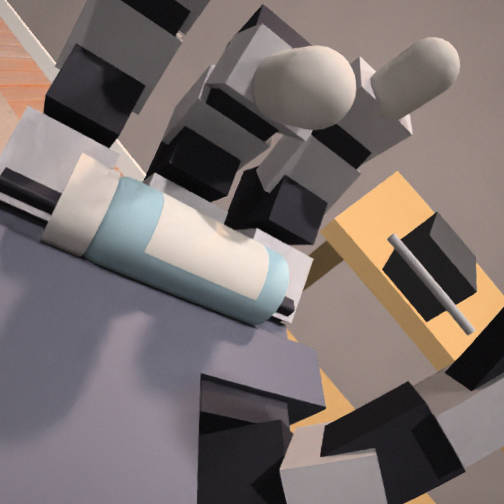

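Call:
execute_actions([
  {"rows": [[0,0.0478,-0.0121,-0.0165,0,0,0.754,0,0.576,0.696,0.754,0,0.576,0.696,0.754,0,0.576,0.696,0.714,0.678,0.226,0.168,0.4,-0.6,0.0016,0.0303,0.0034,-0.0107,0,0.0012,-0.164,0,-0.008,0.28,0.542,0,-0.85,-0.2,-0.096,0,-0.008,0.28,-0.104,0.266,0.032,-0.018,0.72,-0.2],[0,0.0478,-0.0121,-0.0165,0,0,0.754,0,0.576,0.696,0.754,0,0.576,0.696,0.754,0,0.576,0.696,0.714,0.678,0.226,0.168,0.4,-0.6,0.0016,0.0303,0.0034,-0.0107,0,0.0012,-0.164,0,-0.008,0.28,0.542,0,-0.85,-0.2,-0.096,0,-0.008,0.28,-0.104,0.266,0.032,-0.018,0.72,-0.2],[0,0.0478,-0.0121,-0.0165,0,0,0.754,0,0.576,0.696,0.754,0,0.576,0.696,0.754,0,0.576,0.696,0.714,0.678,0.226,0.168,0.4,-0.6,0.0016,0.0303,0.0034,-0.0107,0,0.0012,-0.164,0,-0.008,0.28,0.542,0,-0.85,-0.2,-0.096,0,-0.008,0.28,-0.104,0.266,0.032,-0.018,0.72,-0.2],[0,0.0478,-0.0121,-0.0165,0,0,0.754,0,0.576,0.696,0.754,0,0.576,0.696,0.754,0,0.576,0.696,0.714,0.678,0.226,0.168,0.4,-0.6,0.0016,0.0303,0.0034,-0.0107,0,0.0012,-0.164,0,-0.008,0.28,0.542,0,-0.85,-0.2,-0.096,0,-0.008,0.28,-0.104,0.266,0.032,-0.018,0.72,-0.2],[0,0.0478,-0.0121,-0.0165,0,0,0.754,0,0.576,0.696,0.754,0,0.576,0.696,0.754,0,0.576,0.696,0.714,0.678,0.226,0.168,0.4,-0.6,0.0016,0.0303,0.0034,-0.0107,0,0.0012,-0.164,0,-0.008,0.28,0.542,0,-0.85,-0.2,-0.096,0,-0.008,0.28,-0.104,0.266,0.032,-0.018,0.72,-0.2],[0,0.0478,-0.0121,-0.0165,0,0,0.754,0,0.576,0.696,0.754,0,0.576,0.696,0.754,0,0.576,0.696,0.714,0.678,0.226,0.168,0.4,-0.6,0.0016,0.0303,0.0034,-0.0107,0,0.0012,-0.164,0,-0.008,0.28,0.542,0,-0.85,-0.2,-0.096,0,-0.008,0.28,-0.104,0.266,0.032,-0.018,0.72,-0.2],[0,0.0478,-0.0121,-0.0165,0,0,0.754,0,0.576,0.696,0.754,0,0.576,0.696,0.754,0,0.576,0.696,0.714,0.678,0.226,0.168,0.4,-0.6,0.0016,0.0303,0.0034,-0.0107,0,0.0012,-0.164,0,-0.008,0.28,0.542,0,-0.85,-0.2,-0.096,0,-0.008,0.28,-0.104,0.266,0.032,-0.018,0.72,-0.2],[0,0.0478,-0.0121,-0.0165,0,0,0.754,0,0.576,0.696,0.754,0,0.576,0.696,0.754,0,0.576,0.696,0.714,0.678,0.226,0.168,0.4,-0.6,0.0016,0.0303,0.0034,-0.0107,0,0.0012,-0.164,0,-0.008,0.28,0.542,0,-0.85,-0.2,-0.096,0,-0.008,0.28,-0.104,0.266,0.032,-0.018,0.72,-0.2],[0,0.0478,-0.0121,-0.0165,0,0,0.754,0,0.576,0.696,0.754,0,0.576,0.696,0.754,0,0.576,0.696,0.714,0.678,0.226,0.168,0.4,-0.6,0.0016,0.0303,0.0034,-0.0107,0,0.0012,-0.164,0,-0.008,0.28,0.542,0,-1,-0.203,-0.096,0,-0.008,0.28,-0.104,0.266,0.032,-0.018,0.28,-0.6]], "steps": 15},
], pictures=false)

Call:
execute_actions([
  {"rows": [[0,0.0478,-0.0121,-0.0165,0,0,0.754,0,0.576,0.696,0.754,0,0.576,0.696,0.754,0,0.576,0.696,0.714,0.678,0.226,0.168,0.4,-0.6,0.0016,0.0303,0.0034,-0.0107,0,0.0012,-0.164,0,-0.008,0.28,0.542,0,-1,-0.212,-0.096,0,-0.008,0.28,-0.104,0.266,0.032,-0.018,0.28,-0.5],[0,0.0478,-0.0121,-0.0165,0,0,0.754,0,0.576,0.696,0.754,0,0.576,0.696,0.754,0,0.576,0.696,0.714,0.678,0.226,0.168,0.4,-0.6,0.0016,0.0303,0.0034,-0.0107,0,0.0012,-0.164,0,-0.008,0.28,0.562,0,-1,-0.222,-0.096,0,-0.008,0.28,-0.104,0.266,0.032,-0.018,0.28,-0.5],[0,0.0478,-0.0121,-0.0165,0,0,0.754,0,0.576,0.696,0.754,0,0.576,0.696,0.754,0,0.576,0.696,0.714,0.678,0.226,0.168,0.4,-0.6,0.0016,0.0303,0.0034,-0.0107,0,0.0012,-0.164,0,-0.008,0.28,0.58,0,-1,-0.232,-0.096,0,-0.008,0.28,-0.104,0.266,0.032,-0.018,0.28,-0.5],[0,0.0478,-0.0121,-0.0165,0,0,0.754,0,0.576,0.696,0.754,0,0.576,0.696,0.754,0,0.576,0.696,0.714,0.678,0.226,0.168,0.4,-0.6,0.0016,0.0303,0.0034,-0.0107,0,0.0012,-0.164,0,-0.008,0.28,0.597,0,-1,-0.243,-0.096,0,-0.008,0.28,-0.104,0.266,0.032,-0.018,0.28,-0.5],[0,0.0478,-0.0121,-0.0165,0,0,0.754,0,0.576,0.696,0.754,0,0.576,0.696,0.754,0,0.576,0.696,0.714,0.678,0.226,0.168,0.4,-0.6,0.0016,0.0303,0.0034,-0.0107,0,0.0012,-0.164,0,-0.008,0.28,0.597,0,-1,-0.253,-0.096,0,-0.008,0.28,-0.104,0.266,0.032,-0.018,0.28,-0.5],[0,0.0478,-0.0121,-0.0165,0,0,0.754,0,0.576,0.696,0.754,0,0.576,0.696,0.754,0,0.576,0.696,0.714,0.678,0.226,0.168,0.4,-0.6,0.0016,0.0303,0.0034,-0.0107,0,0.0012,-0.164,0,-0.008,0.28,0.597,0,-1,-0.253,-0.096,0,-0.008,0.28,-0.104,0.266,0.032,-0.018,0.28,-0.5],[0,0.0478,-0.0121,-0.0165,0,0,0.754,0,0.576,0.696,0.754,0,0.576,0.696,0.754,0,0.576,0.696,0.714,0.678,0.226,0.168,0.4,-0.6,0.0016,0.0303,0.0034,-0.0107,0,0.0012,-0.164,0,-0.008,0.28,0.597,0,-1,-0.253,-0.096,0,-0.008,0.28,-0.104,0.266,0.032,-0.018,0.28,-0.5],[0,0.0478,-0.0121,-0.0165,0,0,0.754,0,0.576,0.696,0.754,0,0.576,0.696,0.754,0,0.576,0.696,0.714,0.678,0.226,0.168,0.4,-0.6,0.0016,0.0303,0.0034,-0.0107,0,0.0012,-0.164,0,-0.008,0.28,0.597,0,-1,-0.253,-0.096,0,-0.008,0.28,-0.104,0.266,0.032,-0.018,0.28,-0.5],[0,0.0478,-0.0121,-0.0165,0,0,0.754,0,0.576,0.696,0.754,0,0.576,0.696,0.754,0,0.576,0.696,0.714,0.678,0.226,0.168,0.4,-0.6,0.0016,0.0303,0.0034,-0.0107,0,0.0012,-0.164,0,-0.008,0.28,0.602,0,-0.75,-0.23,-0.096,0,-0.008,0.28,-0.104,0.266,0.032,-0.018,0.6,-0.2],[0,0.0478,-0.0121,-0.0165,0,0,0.754,0,0.576,0.696,0.754,0,0.576,0.696,0.754,0,0.576,0.696,0.714,0.678,0.226,0.168,0.4,-0.6,0.0016,0.0303,0.0034,-0.0107,0,0.0012,-0.164,0,-0.008,0.28,0.602,0,-0.75,-0.23,-0.096,0,-0.008,0.28,-0.104,0.266,0.032,-0.018,0.6,-0.2],[0,0.0478,-0.0121,-0.0165,0,0,0.754,0,0.576,0.696,0.754,0,0.576,0.696,0.754,0,0.576,0.696,0.714,0.678,0.226,0.168,0.4,-0.6,0.0016,0.0303,0.0034,-0.0107,0,0.0012,0.22,0,-0.008,0.28,0.602,0,-0.55,-0.23,0.22,0,-0.008,0.28,-0.104,0.266,0.032,-0.018,0.6,-0.2],[0,0.0478,-0.0121,-0.0165,0,0,0.754,0,0.576,0.696,0.754,0,0.576,0.696,0.754,0,0.576,0.696,0.714,0.678,0.226,0.168,0.4,-0.6,0.0016,0.0303,0.0034,-0.0107,0,0.0012,0.22,0,-0.008,0.28,0.602,0,-0.55,0.1,0.22,0,-0.008,0.28,-0.104,0.266,0.032,-0.018,0.6,-0.2],[0,0.0478,-0.0121,-0.0165,0,0,0.754,0,0.576,0.696,0.754,0,0.576,0.696,0.754,0,0.576,0.696,0.714,0.678,0.226,0.168,0.4,-0.6,0.0016,0.0303,0.0034,-0.0107,0,0.0012,0.22,0,-0.008,0.28,0.27,0,-0.55,0.1,0.22,0,-0.008,0.28,-0.104,0.266,0.032,-0.018,0.6,-0.2]], "steps": 15},
], pictures=false)

Call:
execute_actions([
  {"steps": 22},
], pictures=true)

Call:
zoom_image(camera="cam_right_wrist", region=[110, 170, 300, 340])

Scene clock: 27.87 s of 4800.00 s.
left_arm: end_effector_position=(+0.3872, +0.8022, +0.5763) hand_goal=(+0.754, +0.000, +0.576, +0.696, +0.754, +0.000, +0.576, +0.696, +0.754, +0.000, +0.576, +0.696, +0.714, +0.678, +0.226, +0.168) hand_measured=(+0.764, +0.000, +0.576, +0.696, +0.764, +0.000, +0.576, +0.696, +0.764, +0.000, +0.576, +0.696, +0.724, +0.678, +0.226, +0.168) hand_current_ma=(+56, +0, +4, +0, +52, +0, +4, +0, +55, +0, +4, +0, +53, -4, -1, -2) hand_state=(goal, goal, goal, goal, goal, goal, goal, goal, goal, goal, goal, goal, goal, goal, goal, goal) hand_current_limit=0.40 hand_speed=-0.60 end_effector_quat_wxyz=(+0.267, +0.270, +0.652, +0.656) | right_arm: end_effector_position=(+0.4291, -0.0955, +0.4048) hand_goal=(-0.164, +0.000, -0.008, +0.280, +0.542, +0.000, -1.000, -0.202, -0.096, +0.000, -0.008, +0.280, -0.104, +0.266, +0.032, -0.018) hand_measured=(-0.080, +0.000, -0.006, +0.282, +0.548, +0.000, -0.872, -0.198, -0.070, +0.000, -0.006, +0.282, -0.088, +0.270, +0.034, -0.016) hand_current_ma=(+116, +0, +6, +12, +29, +1, +59, +8, +31, +0, +8, +11, +82, +30, +13, +11) hand_state=(moving, goal, goal, goal, goal, goal, moving, moving, moving, goal, goal, goal, goal, goal, goal, goal) hand_current_limit=0.28 hand_speed=-0.60 end_effector_quat_wxyz=(+0.292, +0.299, +0.632, +0.653)
Joint positions: left_arm=[ 0.66   1.038  1.037  0.005 -0.015  0.007] | right_arm=[1.02  1.104 0.6   0.526 0.104 0.02 ]
Joint velocities: left_arm=[-0.005  0.005 -0.002  0.002  0.022  0.022] | right_arm=[-0.015  0.005  0.012 -0.007  0.007 -0.037]
Steps of this call (steps 1 to 90: nothing new was sent; then 1.13 s passed at rest; steps 91 to 101: the first 11 steps of this action). Readings (end_effector_position | what the end effector reports):
91: left_arm (+0.3872, +0.8022, +0.5763) | right_arm (+0.4291, -0.0955, +0.4048) | left_arm hand_goal=(+0.754, +0.000, +0.576, +0.696, +0.754, +0.000, +0.576, +0.696, +0.754, +0.000, +0.576, +0.696, +0.714, +0.678, +0.226, +0.168) hand_measured=(+0.764, +0.000, +0.576, +0.696, +0.764, +0.000, +0.576, +0.696, +0.764, +0.000, +0.576, +0.696, +0.724, +0.678, +0.226, +0.168) hand_current_ma=(+56, +0, +4, +0, +52, +0, +4, +0, +55, +0, +4, +0, +53, -4, -1, -2) hand_state=(goal, goal, goal, goal, goal, goal, goal, goal, goal, goal, goal, goal, goal, goal, goal, goal) hand_current_limit=0.40 hand_speed=-0.60 | right_arm hand_goal=(-0.164, +0.000, -0.008, +0.280, +0.542, +0.000, -0.850, -0.200, -0.096, +0.000, -0.008, +0.280, -0.104, +0.266, +0.032, -0.018) hand_measured=(+0.226, +0.000, -0.006, +0.282, +0.286, +0.000, -0.554, +0.096, +0.226, +0.000, -0.006, +0.282, -0.088, +0.270, +0.034, -0.016) hand_current_ma=(+32, +0, +6, +12, +88, +1, -22, -22, +35, +0, +9, +11, +82, +30, +13, +11) hand_state=(moving, goal, goal, goal, moving, goal, moving, moving, moving, goal, goal, goal, goal, goal, goal, goal) hand_current_limit=0.72 hand_speed=-0.20
92: left_arm (+0.3872, +0.8022, +0.5763) | right_arm (+0.4291, -0.0955, +0.4048) | left_arm hand_goal=(+0.754, +0.000, +0.576, +0.696, +0.754, +0.000, +0.576, +0.696, +0.754, +0.000, +0.576, +0.696, +0.714, +0.678, +0.226, +0.168) hand_measured=(+0.764, +0.000, +0.576, +0.696, +0.764, +0.000, +0.576, +0.696, +0.764, +0.000, +0.576, +0.696, +0.724, +0.678, +0.226, +0.168) hand_current_ma=(+56, +0, +4, +0, +52, +0, +4, +0, +55, +0, +4, +0, +53, -4, -1, -2) hand_state=(goal, goal, goal, goal, goal, goal, goal, goal, goal, goal, goal, goal, goal, goal, goal, goal) hand_current_limit=0.40 hand_speed=-0.60 | right_arm hand_goal=(-0.164, +0.000, -0.008, +0.280, +0.542, +0.000, -0.850, -0.200, -0.096, +0.000, -0.008, +0.280, -0.104, +0.266, +0.032, -0.018) hand_measured=(+0.224, +0.000, -0.006, +0.282, +0.290, +0.000, -0.558, +0.092, +0.224, +0.000, -0.006, +0.282, -0.088, +0.270, +0.034, -0.016) hand_current_ma=(+269, +0, +6, +12, -120, +1, +152, +163, +280, +0, +9, +11, +82, +30, +13, +11) hand_state=(moving, goal, goal, goal, moving, goal, moving, moving, moving, goal, goal, goal, goal, goal, goal, goal) hand_current_limit=0.72 hand_speed=-0.20
94: left_arm (+0.3872, +0.8022, +0.5763) | right_arm (+0.4291, -0.0955, +0.4048) | left_arm hand_goal=(+0.754, +0.000, +0.576, +0.696, +0.754, +0.000, +0.576, +0.696, +0.754, +0.000, +0.576, +0.696, +0.714, +0.678, +0.226, +0.168) hand_measured=(+0.764, +0.000, +0.576, +0.696, +0.764, +0.000, +0.576, +0.696, +0.764, +0.000, +0.576, +0.696, +0.724, +0.678, +0.226, +0.168) hand_current_ma=(+56, +0, +4, +0, +52, +0, +4, +0, +55, +0, +4, +0, +53, -4, -1, -2) hand_state=(goal, goal, goal, goal, goal, goal, goal, goal, goal, goal, goal, goal, goal, goal, goal, goal) hand_current_limit=0.40 hand_speed=-0.60 | right_arm hand_goal=(-0.164, +0.000, -0.008, +0.280, +0.542, +0.000, -0.850, -0.200, -0.096, +0.000, -0.008, +0.280, -0.104, +0.266, +0.032, -0.018) hand_measured=(+0.164, +0.000, -0.006, +0.282, +0.364, +0.000, -0.636, +0.016, +0.168, +0.000, -0.006, +0.282, -0.088, +0.270, +0.034, -0.016) hand_current_ma=(+174, +0, +6, +12, -40, +1, +89, +95, +181, +0, +9, +11, +82, +30, +13, +11) hand_state=(moving, goal, goal, goal, moving, goal, moving, moving, moving, goal, goal, goal, goal, goal, goal, goal) hand_current_limit=0.72 hand_speed=-0.20
98: left_arm (+0.3872, +0.8022, +0.5763) | right_arm (+0.4291, -0.0955, +0.4048) | left_arm hand_goal=(+0.754, +0.000, +0.576, +0.696, +0.754, +0.000, +0.576, +0.696, +0.754, +0.000, +0.576, +0.696, +0.714, +0.678, +0.226, +0.168) hand_measured=(+0.764, +0.000, +0.576, +0.696, +0.764, +0.000, +0.576, +0.696, +0.764, +0.000, +0.576, +0.696, +0.724, +0.678, +0.226, +0.168) hand_current_ma=(+56, +0, +4, +0, +52, +0, +4, +0, +55, +0, +4, +0, +53, -4, -1, -2) hand_state=(goal, goal, goal, goal, goal, goal, goal, goal, goal, goal, goal, goal, goal, goal, goal, goal) hand_current_limit=0.40 hand_speed=-0.60 | right_arm hand_goal=(-0.164, +0.000, -0.008, +0.280, +0.542, +0.000, -0.850, -0.200, -0.096, +0.000, -0.008, +0.280, -0.104, +0.266, +0.032, -0.018) hand_measured=(+0.020, +0.000, -0.006, +0.282, +0.534, +0.000, -0.820, -0.166, +0.026, +0.000, -0.006, +0.282, -0.088, +0.270, +0.034, -0.016) hand_current_ma=(+135, +0, +6, +12, +70, +1, -29, -18, +145, +0, +9, +11, +82, +30, +13, +11) hand_state=(moving, goal, goal, goal, moving, goal, moving, moving, moving, goal, goal, goal, goal, goal, goal, goal) hand_current_limit=0.72 hand_speed=-0.20
101: the state above

Scene clock: 28.37 s of 4800.00 s.
left_arm: end_effector_position=(+0.3872, +0.8022, +0.5763) hand_goal=(+0.754, +0.000, +0.576, +0.696, +0.754, +0.000, +0.576, +0.696, +0.754, +0.000, +0.576, +0.696, +0.714, +0.678, +0.226, +0.168) hand_measured=(+0.764, +0.000, +0.576, +0.696, +0.764, +0.000, +0.576, +0.696, +0.764, +0.000, +0.576, +0.696, +0.724, +0.678, +0.226, +0.168) hand_current_ma=(+56, +0, +4, +0, +52, +0, +4, +0, +55, +0, +4, +0, +53, -4, -1, -2) hand_state=(goal, goal, goal, goal, goal, goal, goal, goal, goal, goal, goal, goal, goal, goal, goal, goal) hand_current_limit=0.40 hand_speed=-0.60 end_effector_quat_wxyz=(+0.267, +0.270, +0.652, +0.656) | right_arm: end_effector_position=(+0.4291, -0.0955, +0.4048) hand_goal=(+0.220, +0.000, -0.008, +0.280, +0.602, +0.000, -0.550, -0.230, +0.220, +0.000, -0.008, +0.280, -0.104, +0.266, +0.032, -0.018) hand_measured=(-0.154, +0.000, -0.006, +0.282, +0.606, +0.000, -0.950, -0.228, -0.084, +0.000, -0.006, +0.282, -0.088, +0.270, +0.034, -0.016) hand_current_ma=(+53, +0, +6, +12, +31, +1, -84, +3, +68, +0, +8, +11, +82, +30, +13, +11) hand_state=(moving, goal, goal, goal, moving, goal, moving, moving, moving, goal, goal, goal, goal, goal, goal, goal) hand_current_limit=0.60 hand_speed=-0.20 end_effector_quat_wxyz=(+0.292, +0.299, +0.632, +0.653)
Joint positions: left_arm=[ 0.66   1.038  1.037  0.005 -0.015  0.007] | right_arm=[1.02  1.104 0.6   0.526 0.104 0.02 ]
Joint velocities: left_arm=[-0.005 -0.005 -0.012 -0.022 -0.007  0.081] | right_arm=[-0.005 -0.005 -0.002  0.007 -0.007  0.007]
Off your previous action's commanded pose (left_arm): 0.030 m, 3 deg at its last step (step 4 of this call).
Off your previous action's commanded pose (right_arm): 0.018 m, 2 deg at its last step (step 4 of this call).
Steps of this call (steps 1 to 4: the last 4 steps of your previous action; steps 5 to 15: the first 11 steps of this action, its rows measured from where the robot was after step 4). Readings (end_effector_position | what the end effector reports):
4: left_arm (+0.3872, +0.8022, +0.5763) | right_arm (+0.4291, -0.0955, +0.4048) | left_arm hand_goal=(+0.754, +0.000, +0.576, +0.696, +0.754, +0.000, +0.576, +0.696, +0.754, +0.000, +0.576, +0.696, +0.714, +0.678, +0.226, +0.168) hand_measured=(+0.764, +0.000, +0.576, +0.696, +0.764, +0.000, +0.576, +0.696, +0.764, +0.000, +0.576, +0.696, +0.724, +0.678, +0.226, +0.168) hand_current_ma=(+56, +0, +4, +0, +52, +0, +4, +0, +55, +0, +4, +0, +53, -4, -1, -2) hand_state=(goal, goal, goal, goal, goal, goal, goal, goal, goal, goal, goal, goal, goal, goal, goal, goal) hand_current_limit=0.40 hand_speed=-0.60 | right_arm hand_goal=(-0.164, +0.000, -0.008, +0.280, +0.542, +0.000, -1.000, -0.202, -0.096, +0.000, -0.008, +0.280, -0.104, +0.266, +0.032, -0.018) hand_measured=(-0.154, +0.000, -0.006, +0.282, +0.548, +0.000, -0.978, -0.198, -0.084, +0.000, -0.006, +0.282, -0.088, +0.270, +0.034, -0.016) hand_current_ma=(+42, +0, +6, +12, +60, +1, +117, +43, +68, +0, +8, +11, +82, +30, +13, +11) hand_state=(moving, goal, goal, goal, moving, goal, moving, moving, goal, goal, goal, goal, goal, goal, goal, goal) hand_current_limit=0.28 hand_speed=-0.60
5: left_arm (+0.3872, +0.8022, +0.5763) | right_arm (+0.4291, -0.0955, +0.4048) | left_arm hand_goal=(+0.754, +0.000, +0.576, +0.696, +0.754, +0.000, +0.576, +0.696, +0.754, +0.000, +0.576, +0.696, +0.714, +0.678, +0.226, +0.168) hand_measured=(+0.764, +0.000, +0.576, +0.696, +0.764, +0.000, +0.576, +0.696, +0.764, +0.000, +0.576, +0.696, +0.724, +0.678, +0.226, +0.168) hand_current_ma=(+56, +0, +4, +0, +52, +0, +4, +0, +55, +0, +4, +0, +53, -4, -1, -2) hand_state=(goal, goal, goal, goal, goal, goal, goal, goal, goal, goal, goal, goal, goal, goal, goal, goal) hand_current_limit=0.40 hand_speed=-0.60 | right_arm hand_goal=(-0.164, +0.000, -0.008, +0.280, +0.542, +0.000, -1.000, -0.212, -0.096, +0.000, -0.008, +0.280, -0.104, +0.266, +0.032, -0.018) hand_measured=(-0.154, +0.000, -0.006, +0.282, +0.550, +0.000, -0.978, -0.196, -0.084, +0.000, -0.006, +0.282, -0.088, +0.270, +0.034, -0.016) hand_current_ma=(+51, +0, +6, +12, +48, +1, +114, +27, +68, +0, +8, +11, +82, +30, +13, +11) hand_state=(moving, goal, goal, goal, moving, goal, blocked, moving, goal, goal, goal, goal, goal, goal, goal, goal) hand_current_limit=0.28 hand_speed=-0.50
6: left_arm (+0.3872, +0.8022, +0.5763) | right_arm (+0.4291, -0.0955, +0.4048) | left_arm hand_goal=(+0.754, +0.000, +0.576, +0.696, +0.754, +0.000, +0.576, +0.696, +0.754, +0.000, +0.576, +0.696, +0.714, +0.678, +0.226, +0.168) hand_measured=(+0.764, +0.000, +0.576, +0.696, +0.764, +0.000, +0.576, +0.696, +0.764, +0.000, +0.576, +0.696, +0.724, +0.678, +0.226, +0.168) hand_current_ma=(+56, +0, +4, +0, +52, +0, +4, +0, +55, +0, +4, +0, +53, -4, -1, -2) hand_state=(goal, goal, goal, goal, goal, goal, goal, goal, goal, goal, goal, goal, goal, goal, goal, goal) hand_current_limit=0.40 hand_speed=-0.60 | right_arm hand_goal=(-0.164, +0.000, -0.008, +0.280, +0.562, +0.000, -1.000, -0.222, -0.096, +0.000, -0.008, +0.280, -0.104, +0.266, +0.032, -0.018) hand_measured=(-0.154, +0.000, -0.006, +0.282, +0.550, +0.000, -0.978, -0.196, -0.084, +0.000, -0.006, +0.282, -0.088, +0.270, +0.034, -0.016) hand_current_ma=(+53, +0, +6, +12, +46, +1, +113, +82, +68, +0, +8, +11, +82, +30, +13, +11) hand_state=(goal, goal, goal, goal, moving, goal, blocked, moving, goal, goal, goal, goal, goal, goal, goal, goal) hand_current_limit=0.28 hand_speed=-0.50
8: left_arm (+0.3872, +0.8022, +0.5763) | right_arm (+0.4291, -0.0955, +0.4048) | left_arm hand_goal=(+0.754, +0.000, +0.576, +0.696, +0.754, +0.000, +0.576, +0.696, +0.754, +0.000, +0.576, +0.696, +0.714, +0.678, +0.226, +0.168) hand_measured=(+0.764, +0.000, +0.576, +0.696, +0.764, +0.000, +0.576, +0.696, +0.764, +0.000, +0.576, +0.696, +0.724, +0.678, +0.226, +0.168) hand_current_ma=(+56, +0, +4, +0, +52, +0, +4, +0, +55, +0, +4, +0, +53, -4, -1, -2) hand_state=(goal, goal, goal, goal, goal, goal, goal, goal, goal, goal, goal, goal, goal, goal, goal, goal) hand_current_limit=0.40 hand_speed=-0.60 | right_arm hand_goal=(-0.164, +0.000, -0.008, +0.280, +0.598, +0.000, -1.000, -0.242, -0.096, +0.000, -0.008, +0.280, -0.104, +0.266, +0.032, -0.018) hand_measured=(-0.154, +0.000, -0.006, +0.282, +0.564, +0.000, -0.978, -0.200, -0.084, +0.000, -0.006, +0.282, -0.088, +0.270, +0.034, -0.016) hand_current_ma=(+53, +0, +6, +12, +1, +1, +113, +140, +68, +0, +8, +11, +82, +30, +13, +11) hand_state=(goal, goal, goal, goal, moving, goal, blocked, moving, goal, goal, goal, goal, goal, goal, goal, goal) hand_current_limit=0.28 hand_speed=-0.50
12: left_arm (+0.3872, +0.8022, +0.5763) | right_arm (+0.4291, -0.0955, +0.4048) | left_arm hand_goal=(+0.754, +0.000, +0.576, +0.696, +0.754, +0.000, +0.576, +0.696, +0.754, +0.000, +0.576, +0.696, +0.714, +0.678, +0.226, +0.168) hand_measured=(+0.764, +0.000, +0.576, +0.696, +0.764, +0.000, +0.576, +0.696, +0.764, +0.000, +0.576, +0.696, +0.724, +0.678, +0.226, +0.168) hand_current_ma=(+56, +0, +4, +0, +52, +0, +4, +0, +55, +0, +4, +0, +53, -4, -1, -2) hand_state=(goal, goal, goal, goal, goal, goal, goal, goal, goal, goal, goal, goal, goal, goal, goal, goal) hand_current_limit=0.40 hand_speed=-0.60 | right_arm hand_goal=(-0.164, +0.000, -0.008, +0.280, +0.598, +0.000, -1.000, -0.252, -0.096, +0.000, -0.008, +0.280, -0.104, +0.266, +0.032, -0.018) hand_measured=(-0.154, +0.000, -0.006, +0.282, +0.604, +0.000, -0.982, -0.230, -0.084, +0.000, -0.006, +0.282, -0.088, +0.270, +0.034, -0.016) hand_current_ma=(+53, +0, +6, +12, +40, +1, +90, +111, +68, +0, +8, +11, +82, +30, +13, +11) hand_state=(goal, goal, goal, goal, moving, goal, goal, moving, goal, goal, goal, goal, goal, goal, goal, goal) hand_current_limit=0.28 hand_speed=-0.50
15: the state above

Scene clock: 29.10 s of 4800.00 s.
left_arm: end_effector_position=(+0.3872, +0.8022, +0.5763) hand_goal=(+0.754, +0.000, +0.576, +0.696, +0.754, +0.000, +0.576, +0.696, +0.754, +0.000, +0.576, +0.696, +0.714, +0.678, +0.226, +0.168) hand_measured=(+0.764, +0.000, +0.576, +0.696, +0.764, +0.000, +0.576, +0.696, +0.764, +0.000, +0.576, +0.696, +0.724, +0.678, +0.226, +0.168) hand_current_ma=(+56, +0, +4, +0, +52, +0, +4, +0, +55, +0, +4, +0, +53, -4, -1, -2) hand_state=(goal, goal, goal, goal, goal, goal, goal, goal, goal, goal, goal, goal, goal, goal, goal, goal) hand_current_limit=0.40 hand_speed=-0.60 end_effector_quat_wxyz=(+0.267, +0.270, +0.652, +0.656) | right_arm: end_effector_position=(+0.4291, -0.0955, +0.4048) hand_goal=(+0.220, +0.000, -0.008, +0.280, +0.270, +0.000, -0.550, +0.100, +0.220, +0.000, -0.008, +0.280, -0.104, +0.266, +0.032, -0.018) hand_measured=(+0.226, +0.000, -0.008, +0.282, +0.286, +0.000, -0.554, +0.096, +0.226, +0.000, -0.006, +0.282, -0.088, +0.270, +0.034, -0.016) hand_current_ma=(+32, +0, +5, +12, +87, +1, -25, -22, +35, +0, +7, +11, +82, +30, +13, +11) hand_state=(goal, goal, goal, goal, goal, goal, goal, goal, goal, goal, goal, goal, goal, goal, goal, goal) hand_current_limit=0.60 hand_speed=-0.20 end_effector_quat_wxyz=(+0.292, +0.299, +0.632, +0.653)
Joint positions: left_arm=[ 0.66   1.038  1.037  0.005 -0.015  0.007] | right_arm=[1.02  1.104 0.6   0.526 0.104 0.02 ]
Joint velocities: left_arm=[-0.005 -0.005  0.002  0.032 -0.007 -0.081] | right_arm=[-0.015 -0.005 -0.022  0.027 -0.007  0.007]
Hand target (left_arm): +0.381, +0.796, +0.604; +0.273, +0.263, +0.635, +0.673
Hand target (right_arm): +0.430, -0.095, +0.423; +0.295, +0.296, +0.620, +0.664
Off the commanded pose (left_arm): 0.030 m, 3 deg.
Off the commanded pose (right_arm): 0.018 m, 2 deg.
Kept back: nothing.
Steps of this call (steps 1 to 4: the last 4 steps of your previous action; steps 5 to 22: nothing new was sent). Readings (end_effector_position | what the end effector reports):
1: left_arm (+0.3872, +0.8022, +0.5763) | right_arm (+0.4291, -0.0955, +0.4048) | left_arm hand_goal=(+0.754, +0.000, +0.576, +0.696, +0.754, +0.000, +0.576, +0.696, +0.754, +0.000, +0.576, +0.696, +0.714, +0.678, +0.226, +0.168) hand_measured=(+0.764, +0.000, +0.576, +0.696, +0.764, +0.000, +0.576, +0.696, +0.764, +0.000, +0.576, +0.696, +0.724, +0.678, +0.226, +0.168) hand_current_ma=(+56, +0, +4, +0, +52, +0, +4, +0, +55, +0, +4, +0, +53, -4, -1, -2) hand_state=(goal, goal, goal, goal, goal, goal, goal, goal, goal, goal, goal, goal, goal, goal, goal, goal) hand_current_limit=0.40 hand_speed=-0.60 | right_arm hand_goal=(+0.220, +0.000, -0.008, +0.280, +0.602, +0.000, -0.550, +0.100, +0.220, +0.000, -0.008, +0.280, -0.104, +0.266, +0.032, -0.018) hand_measured=(-0.152, +0.000, -0.006, +0.282, +0.608, +0.000, -0.912, -0.228, -0.080, +0.000, -0.006, +0.282, -0.088, +0.270, +0.034, -0.016) hand_current_ma=(-159, +0, +2, +11, +30, +1, -81, +4, -152, +0, +5, +11, +82, +30, +13, +11) hand_state=(moving, goal, goal, goal, goal, goal, moving, moving, moving, goal, goal, goal, goal, goal, goal, goal) hand_current_limit=0.60 hand_speed=-0.20
2: left_arm (+0.3872, +0.8022, +0.5763) | right_arm (+0.4291, -0.0955, +0.4048) | left_arm hand_goal=(+0.754, +0.000, +0.576, +0.696, +0.754, +0.000, +0.576, +0.696, +0.754, +0.000, +0.576, +0.696, +0.714, +0.678, +0.226, +0.168) hand_measured=(+0.764, +0.000, +0.576, +0.696, +0.764, +0.000, +0.576, +0.696, +0.764, +0.000, +0.576, +0.696, +0.724, +0.678, +0.226, +0.168) hand_current_ma=(+56, +0, +4, +0, +52, +0, +4, +0, +55, +0, +4, +0, +53, -4, -1, -2) hand_state=(goal, goal, goal, goal, goal, goal, goal, goal, goal, goal, goal, goal, goal, goal, goal, goal) hand_current_limit=0.40 hand_speed=-0.60 | right_arm hand_goal=(+0.220, +0.000, -0.008, +0.280, +0.270, +0.000, -0.550, +0.100, +0.220, +0.000, -0.008, +0.280, -0.104, +0.266, +0.032, -0.018) hand_measured=(-0.118, +0.000, -0.008, +0.282, +0.608, +0.000, -0.870, -0.224, -0.050, +0.000, -0.006, +0.282, -0.088, +0.270, +0.034, -0.016) hand_current_ma=(-36, +0, +5, +12, +28, +1, -80, -175, -49, +0, +7, +11, +82, +30, +13, +11) hand_state=(moving, goal, goal, goal, moving, goal, moving, moving, moving, goal, goal, goal, goal, goal, goal, goal) hand_current_limit=0.60 hand_speed=-0.20
4: left_arm (+0.3872, +0.8022, +0.5763) | right_arm (+0.4291, -0.0955, +0.4048) | left_arm hand_goal=(+0.754, +0.000, +0.576, +0.696, +0.754, +0.000, +0.576, +0.696, +0.754, +0.000, +0.576, +0.696, +0.714, +0.678, +0.226, +0.168) hand_measured=(+0.764, +0.000, +0.576, +0.696, +0.764, +0.000, +0.576, +0.696, +0.764, +0.000, +0.576, +0.696, +0.724, +0.678, +0.226, +0.168) hand_current_ma=(+56, +0, +4, +0, +52, +0, +4, +0, +55, +0, +4, +0, +53, -4, -1, -2) hand_state=(goal, goal, goal, goal, goal, goal, goal, goal, goal, goal, goal, goal, goal, goal, goal, goal) hand_current_limit=0.40 hand_speed=-0.60 | right_arm hand_goal=(+0.220, +0.000, -0.008, +0.280, +0.270, +0.000, -0.550, +0.100, +0.220, +0.000, -0.008, +0.280, -0.104, +0.266, +0.032, -0.018) hand_measured=(-0.040, +0.000, -0.008, +0.282, +0.576, +0.000, -0.788, -0.154, +0.032, +0.000, -0.006, +0.282, -0.088, +0.270, +0.034, -0.016) hand_current_ma=(-34, +0, +5, +12, +105, +1, -78, -112, -40, +0, +7, +11, +82, +30, +13, +11) hand_state=(moving, goal, goal, goal, moving, goal, moving, moving, moving, goal, goal, goal, goal, goal, goal, goal) hand_current_limit=0.60 hand_speed=-0.20
8: left_arm (+0.3872, +0.8022, +0.5763) | right_arm (+0.4291, -0.0955, +0.4048) | left_arm hand_goal=(+0.754, +0.000, +0.576, +0.696, +0.754, +0.000, +0.576, +0.696, +0.754, +0.000, +0.576, +0.696, +0.714, +0.678, +0.226, +0.168) hand_measured=(+0.764, +0.000, +0.576, +0.696, +0.764, +0.000, +0.576, +0.696, +0.764, +0.000, +0.576, +0.696, +0.724, +0.678, +0.226, +0.168) hand_current_ma=(+56, +0, +4, +0, +52, +0, +4, +0, +55, +0, +4, +0, +53, -4, -1, -2) hand_state=(goal, goal, goal, goal, goal, goal, goal, goal, goal, goal, goal, goal, goal, goal, goal, goal) hand_current_limit=0.40 hand_speed=-0.60 | right_arm hand_goal=(+0.220, +0.000, -0.008, +0.280, +0.270, +0.000, -0.550, +0.100, +0.220, +0.000, -0.008, +0.280, -0.104, +0.266, +0.032, -0.018) hand_measured=(+0.134, +0.000, -0.008, +0.282, +0.452, +0.000, -0.620, +0.014, +0.202, +0.000, -0.006, +0.282, -0.088, +0.270, +0.034, -0.016) hand_current_ma=(-30, +0, +5, +12, +135, +1, -74, -88, +99, +0, +7, +11, +82, +30, +13, +11) hand_state=(moving, goal, goal, goal, moving, goal, moving, moving, moving, goal, goal, goal, goal, goal, goal, goal) hand_current_limit=0.60 hand_speed=-0.20
22: the state above
camera_calibration (this result's frames):
cam_left_wrist: T_world_to_cam=[[0.52159, -0.56124, 0.642615, -0.0920017], [-0.223378, -0.816743, -0.532008, 0.994181], [0.823436, 0.133944, -0.551374, 0.012814], [0, 0, 0, 1]] pos_world=[0.259514, 0.758639, 0.5951]
cam_right_wrist: T_world_to_cam=[[0.451625, -0.666618, 0.593005, -0.469052], [-0.317551, -0.741225, -0.591394, 0.256611], [0.833784, 0.0787792, -0.546441, -0.00894971], [0, 0, 0, 1]] pos_world=[0.300785, -0.121767, 0.425019]

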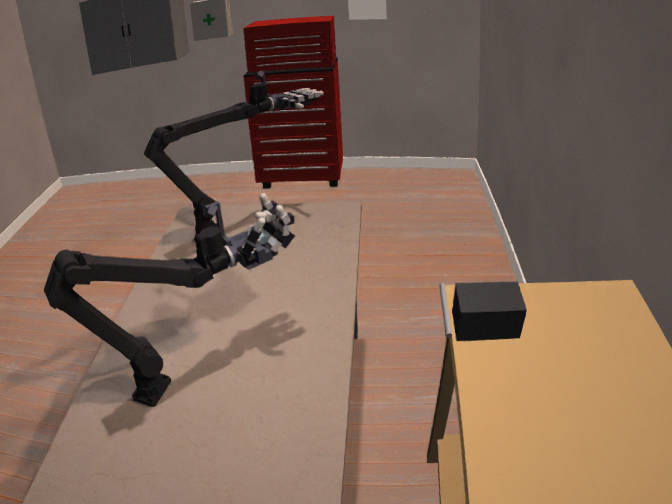

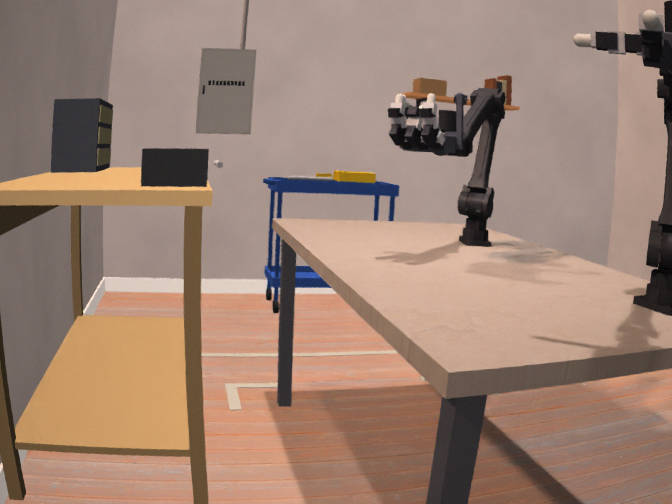

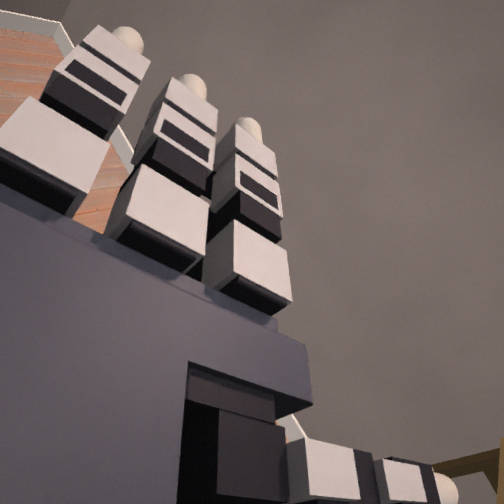

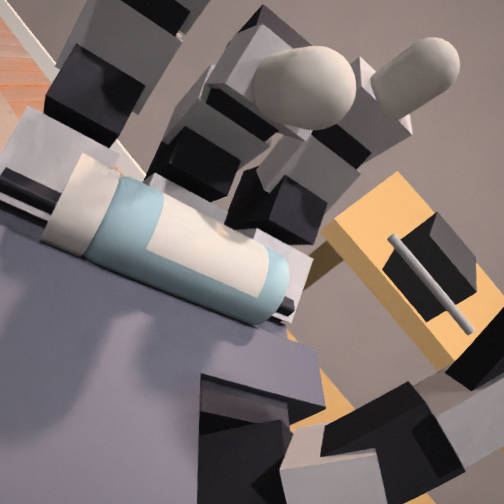

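Region (110, 170, 300, 340) of cam_right_wrist's 504x504 image, scaled by 2.653, with more detail than that image has; it fills the top 451 rows of this view, and the rest is white.

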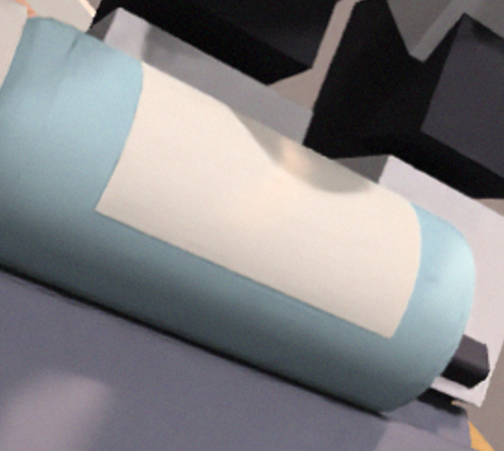

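Call:
execute_actions([
  {"steps": 30},
], pictures=true)

Scene clock: 30.10 s of 4800.00 s.
left_arm: end_effector_position=(+0.3872, +0.8022, +0.5763) hand_goal=(+0.754, +0.000, +0.576, +0.696, +0.754, +0.000, +0.576, +0.696, +0.754, +0.000, +0.576, +0.696, +0.714, +0.678, +0.226, +0.168) hand_measured=(+0.764, +0.000, +0.576, +0.696, +0.764, +0.000, +0.576, +0.696, +0.764, +0.000, +0.576, +0.696, +0.724, +0.678, +0.226, +0.168) hand_current_ma=(+56, +0, +4, +0, +52, +0, +4, +0, +55, +0, +4, +0, +53, -4, -1, -2) hand_state=(goal, goal, goal, goal, goal, goal, goal, goal, goal, goal, goal, goal, goal, goal, goal, goal) hand_current_limit=0.40 hand_speed=-0.60 end_effector_quat_wxyz=(+0.267, +0.270, +0.652, +0.656) | right_arm: end_effector_position=(+0.4291, -0.0955, +0.4048) hand_goal=(+0.220, +0.000, -0.008, +0.280, +0.270, +0.000, -0.550, +0.100, +0.220, +0.000, -0.008, +0.280, -0.104, +0.266, +0.032, -0.018) hand_measured=(+0.226, +0.000, -0.008, +0.282, +0.286, +0.000, -0.554, +0.096, +0.226, +0.000, -0.006, +0.282, -0.088, +0.270, +0.034, -0.016) hand_current_ma=(+32, +0, +5, +12, +87, +1, -25, -22, +35, +0, +7, +11, +82, +30, +13, +11) hand_state=(goal, goal, goal, goal, goal, goal, goal, goal, goal, goal, goal, goal, goal, goal, goal, goal) hand_current_limit=0.60 hand_speed=-0.20 end_effector_quat_wxyz=(+0.292, +0.299, +0.632, +0.653)
Joint positions: left_arm=[ 0.66   1.038  1.037  0.005 -0.015  0.007] | right_arm=[1.02  1.104 0.6   0.526 0.104 0.02 ]
Joint velocities: left_arm=[-0.005  0.005  0.012 -0.007 -0.007 -0.007] | right_arm=[-0.015  0.015  0.012 -0.017 -0.037 -0.007]
Hand target (left_arm): +0.381, +0.796, +0.604; +0.273, +0.263, +0.635, +0.673
Hand target (right_arm): +0.430, -0.095, +0.423; +0.295, +0.296, +0.620, +0.664
Off the commanded pose (left_arm): 0.030 m, 3 deg.
Off the commanded pose (right_arm): 0.018 m, 2 deg.
Kept back: nothing.
Steps of this call (steps 1 to 30: nothing new was sent). Readings (end_effector_position | what the end effector reports):
1: left_arm (+0.3872, +0.8022, +0.5763) | right_arm (+0.4291, -0.0955, +0.4048) | left_arm hand_goal=(+0.754, +0.000, +0.576, +0.696, +0.754, +0.000, +0.576, +0.696, +0.754, +0.000, +0.576, +0.696, +0.714, +0.678, +0.226, +0.168) hand_measured=(+0.764, +0.000, +0.576, +0.696, +0.764, +0.000, +0.576, +0.696, +0.764, +0.000, +0.576, +0.696, +0.724, +0.678, +0.226, +0.168) hand_current_ma=(+56, +0, +4, +0, +52, +0, +4, +0, +55, +0, +4, +0, +53, -4, -1, -2) hand_state=(goal, goal, goal, goal, goal, goal, goal, goal, goal, goal, goal, goal, goal, goal, goal, goal) hand_current_limit=0.40 hand_speed=-0.60 | right_arm hand_goal=(+0.220, +0.000, -0.008, +0.280, +0.270, +0.000, -0.550, +0.100, +0.220, +0.000, -0.008, +0.280, -0.104, +0.266, +0.032, -0.018) hand_measured=(+0.226, +0.000, -0.008, +0.282, +0.286, +0.000, -0.554, +0.096, +0.226, +0.000, -0.006, +0.282, -0.088, +0.270, +0.034, -0.016) hand_current_ma=(+32, +0, +5, +12, +87, +1, -25, -22, +35, +0, +7, +11, +82, +30, +13, +11) hand_state=(goal, goal, goal, goal, goal, goal, goal, goal, goal, goal, goal, goal, goal, goal, goal, goal) hand_current_limit=0.60 hand_speed=-0.20
2: left_arm (+0.3872, +0.8022, +0.5763) | right_arm (+0.4291, -0.0955, +0.4048) | left_arm hand_goal=(+0.754, +0.000, +0.576, +0.696, +0.754, +0.000, +0.576, +0.696, +0.754, +0.000, +0.576, +0.696, +0.714, +0.678, +0.226, +0.168) hand_measured=(+0.764, +0.000, +0.576, +0.696, +0.764, +0.000, +0.576, +0.696, +0.764, +0.000, +0.576, +0.696, +0.724, +0.678, +0.226, +0.168) hand_current_ma=(+56, +0, +4, +0, +52, +0, +4, +0, +55, +0, +4, +0, +53, -4, -1, -2) hand_state=(goal, goal, goal, goal, goal, goal, goal, goal, goal, goal, goal, goal, goal, goal, goal, goal) hand_current_limit=0.40 hand_speed=-0.60 | right_arm hand_goal=(+0.220, +0.000, -0.008, +0.280, +0.270, +0.000, -0.550, +0.100, +0.220, +0.000, -0.008, +0.280, -0.104, +0.266, +0.032, -0.018) hand_measured=(+0.226, +0.000, -0.008, +0.282, +0.286, +0.000, -0.554, +0.096, +0.226, +0.000, -0.006, +0.282, -0.088, +0.270, +0.034, -0.016) hand_current_ma=(+32, +0, +5, +12, +87, +1, -25, -22, +35, +0, +7, +11, +82, +30, +13, +11) hand_state=(goal, goal, goal, goal, goal, goal, goal, goal, goal, goal, goal, goal, goal, goal, goal, goal) hand_current_limit=0.60 hand_speed=-0.20
4: left_arm (+0.3872, +0.8022, +0.5763) | right_arm (+0.4291, -0.0955, +0.4048) | left_arm hand_goal=(+0.754, +0.000, +0.576, +0.696, +0.754, +0.000, +0.576, +0.696, +0.754, +0.000, +0.576, +0.696, +0.714, +0.678, +0.226, +0.168) hand_measured=(+0.764, +0.000, +0.576, +0.696, +0.764, +0.000, +0.576, +0.696, +0.764, +0.000, +0.576, +0.696, +0.724, +0.678, +0.226, +0.168) hand_current_ma=(+56, +0, +4, +0, +52, +0, +4, +0, +55, +0, +4, +0, +53, -4, -1, -2) hand_state=(goal, goal, goal, goal, goal, goal, goal, goal, goal, goal, goal, goal, goal, goal, goal, goal) hand_current_limit=0.40 hand_speed=-0.60 | right_arm hand_goal=(+0.220, +0.000, -0.008, +0.280, +0.270, +0.000, -0.550, +0.100, +0.220, +0.000, -0.008, +0.280, -0.104, +0.266, +0.032, -0.018) hand_measured=(+0.226, +0.000, -0.008, +0.282, +0.286, +0.000, -0.554, +0.096, +0.226, +0.000, -0.006, +0.282, -0.088, +0.270, +0.034, -0.016) hand_current_ma=(+32, +0, +5, +12, +87, +1, -25, -22, +35, +0, +7, +11, +82, +30, +13, +11) hand_state=(goal, goal, goal, goal, goal, goal, goal, goal, goal, goal, goal, goal, goal, goal, goal, goal) hand_current_limit=0.60 hand_speed=-0.20
8: left_arm (+0.3872, +0.8022, +0.5763) | right_arm (+0.4291, -0.0955, +0.4048) | left_arm hand_goal=(+0.754, +0.000, +0.576, +0.696, +0.754, +0.000, +0.576, +0.696, +0.754, +0.000, +0.576, +0.696, +0.714, +0.678, +0.226, +0.168) hand_measured=(+0.764, +0.000, +0.576, +0.696, +0.764, +0.000, +0.576, +0.696, +0.764, +0.000, +0.576, +0.696, +0.724, +0.678, +0.226, +0.168) hand_current_ma=(+56, +0, +4, +0, +52, +0, +4, +0, +55, +0, +4, +0, +53, -4, -1, -2) hand_state=(goal, goal, goal, goal, goal, goal, goal, goal, goal, goal, goal, goal, goal, goal, goal, goal) hand_current_limit=0.40 hand_speed=-0.60 | right_arm hand_goal=(+0.220, +0.000, -0.008, +0.280, +0.270, +0.000, -0.550, +0.100, +0.220, +0.000, -0.008, +0.280, -0.104, +0.266, +0.032, -0.018) hand_measured=(+0.226, +0.000, -0.008, +0.282, +0.286, +0.000, -0.554, +0.096, +0.226, +0.000, -0.006, +0.282, -0.088, +0.270, +0.034, -0.016) hand_current_ma=(+32, +0, +5, +12, +87, +1, -25, -22, +35, +0, +7, +11, +82, +30, +13, +11) hand_state=(goal, goal, goal, goal, goal, goal, goal, goal, goal, goal, goal, goal, goal, goal, goal, goal) hand_current_limit=0.60 hand_speed=-0.20
30: the state above
camera_calibration (this result's frames):
cam_left_wrist: T_world_to_cam=[[0.52159, -0.56124, 0.642615, -0.0920017], [-0.223378, -0.816743, -0.532008, 0.994181], [0.823436, 0.133944, -0.551374, 0.012814], [0, 0, 0, 1]] pos_world=[0.259514, 0.758639, 0.5951]
cam_right_wrist: T_world_to_cam=[[0.451625, -0.666618, 0.593005, -0.469052], [-0.317551, -0.741225, -0.591394, 0.256611], [0.833784, 0.0787792, -0.546441, -0.00894971], [0, 0, 0, 1]] pos_world=[0.300785, -0.121767, 0.425019]

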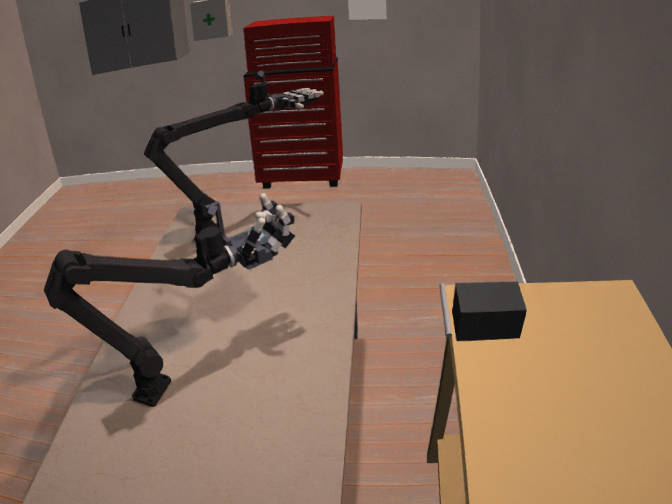

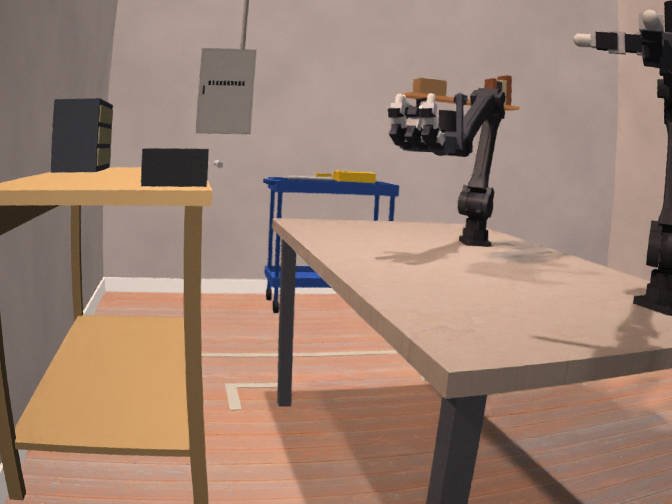

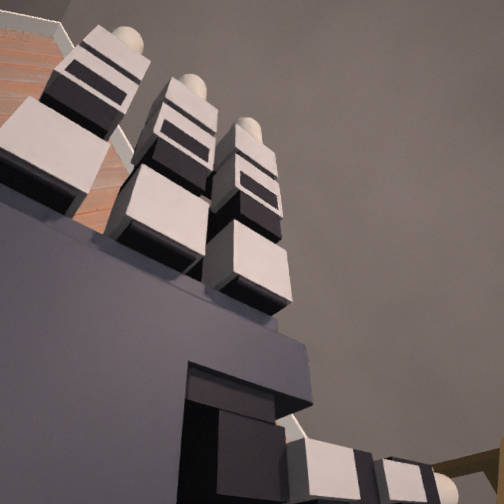

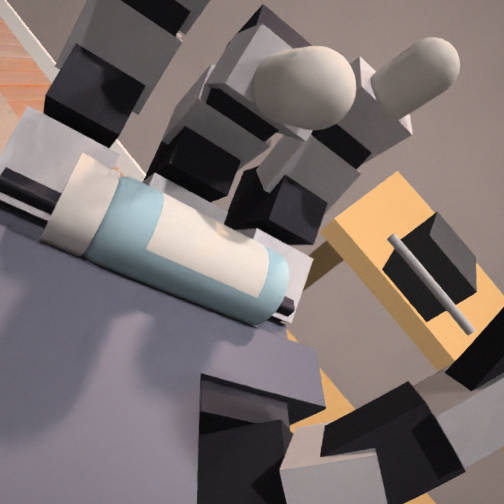

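The vial is lying still in the crease, label up, and every motor reads "goal".

Call:
finished_scene(scene=2)

The scene is finished: the task was done.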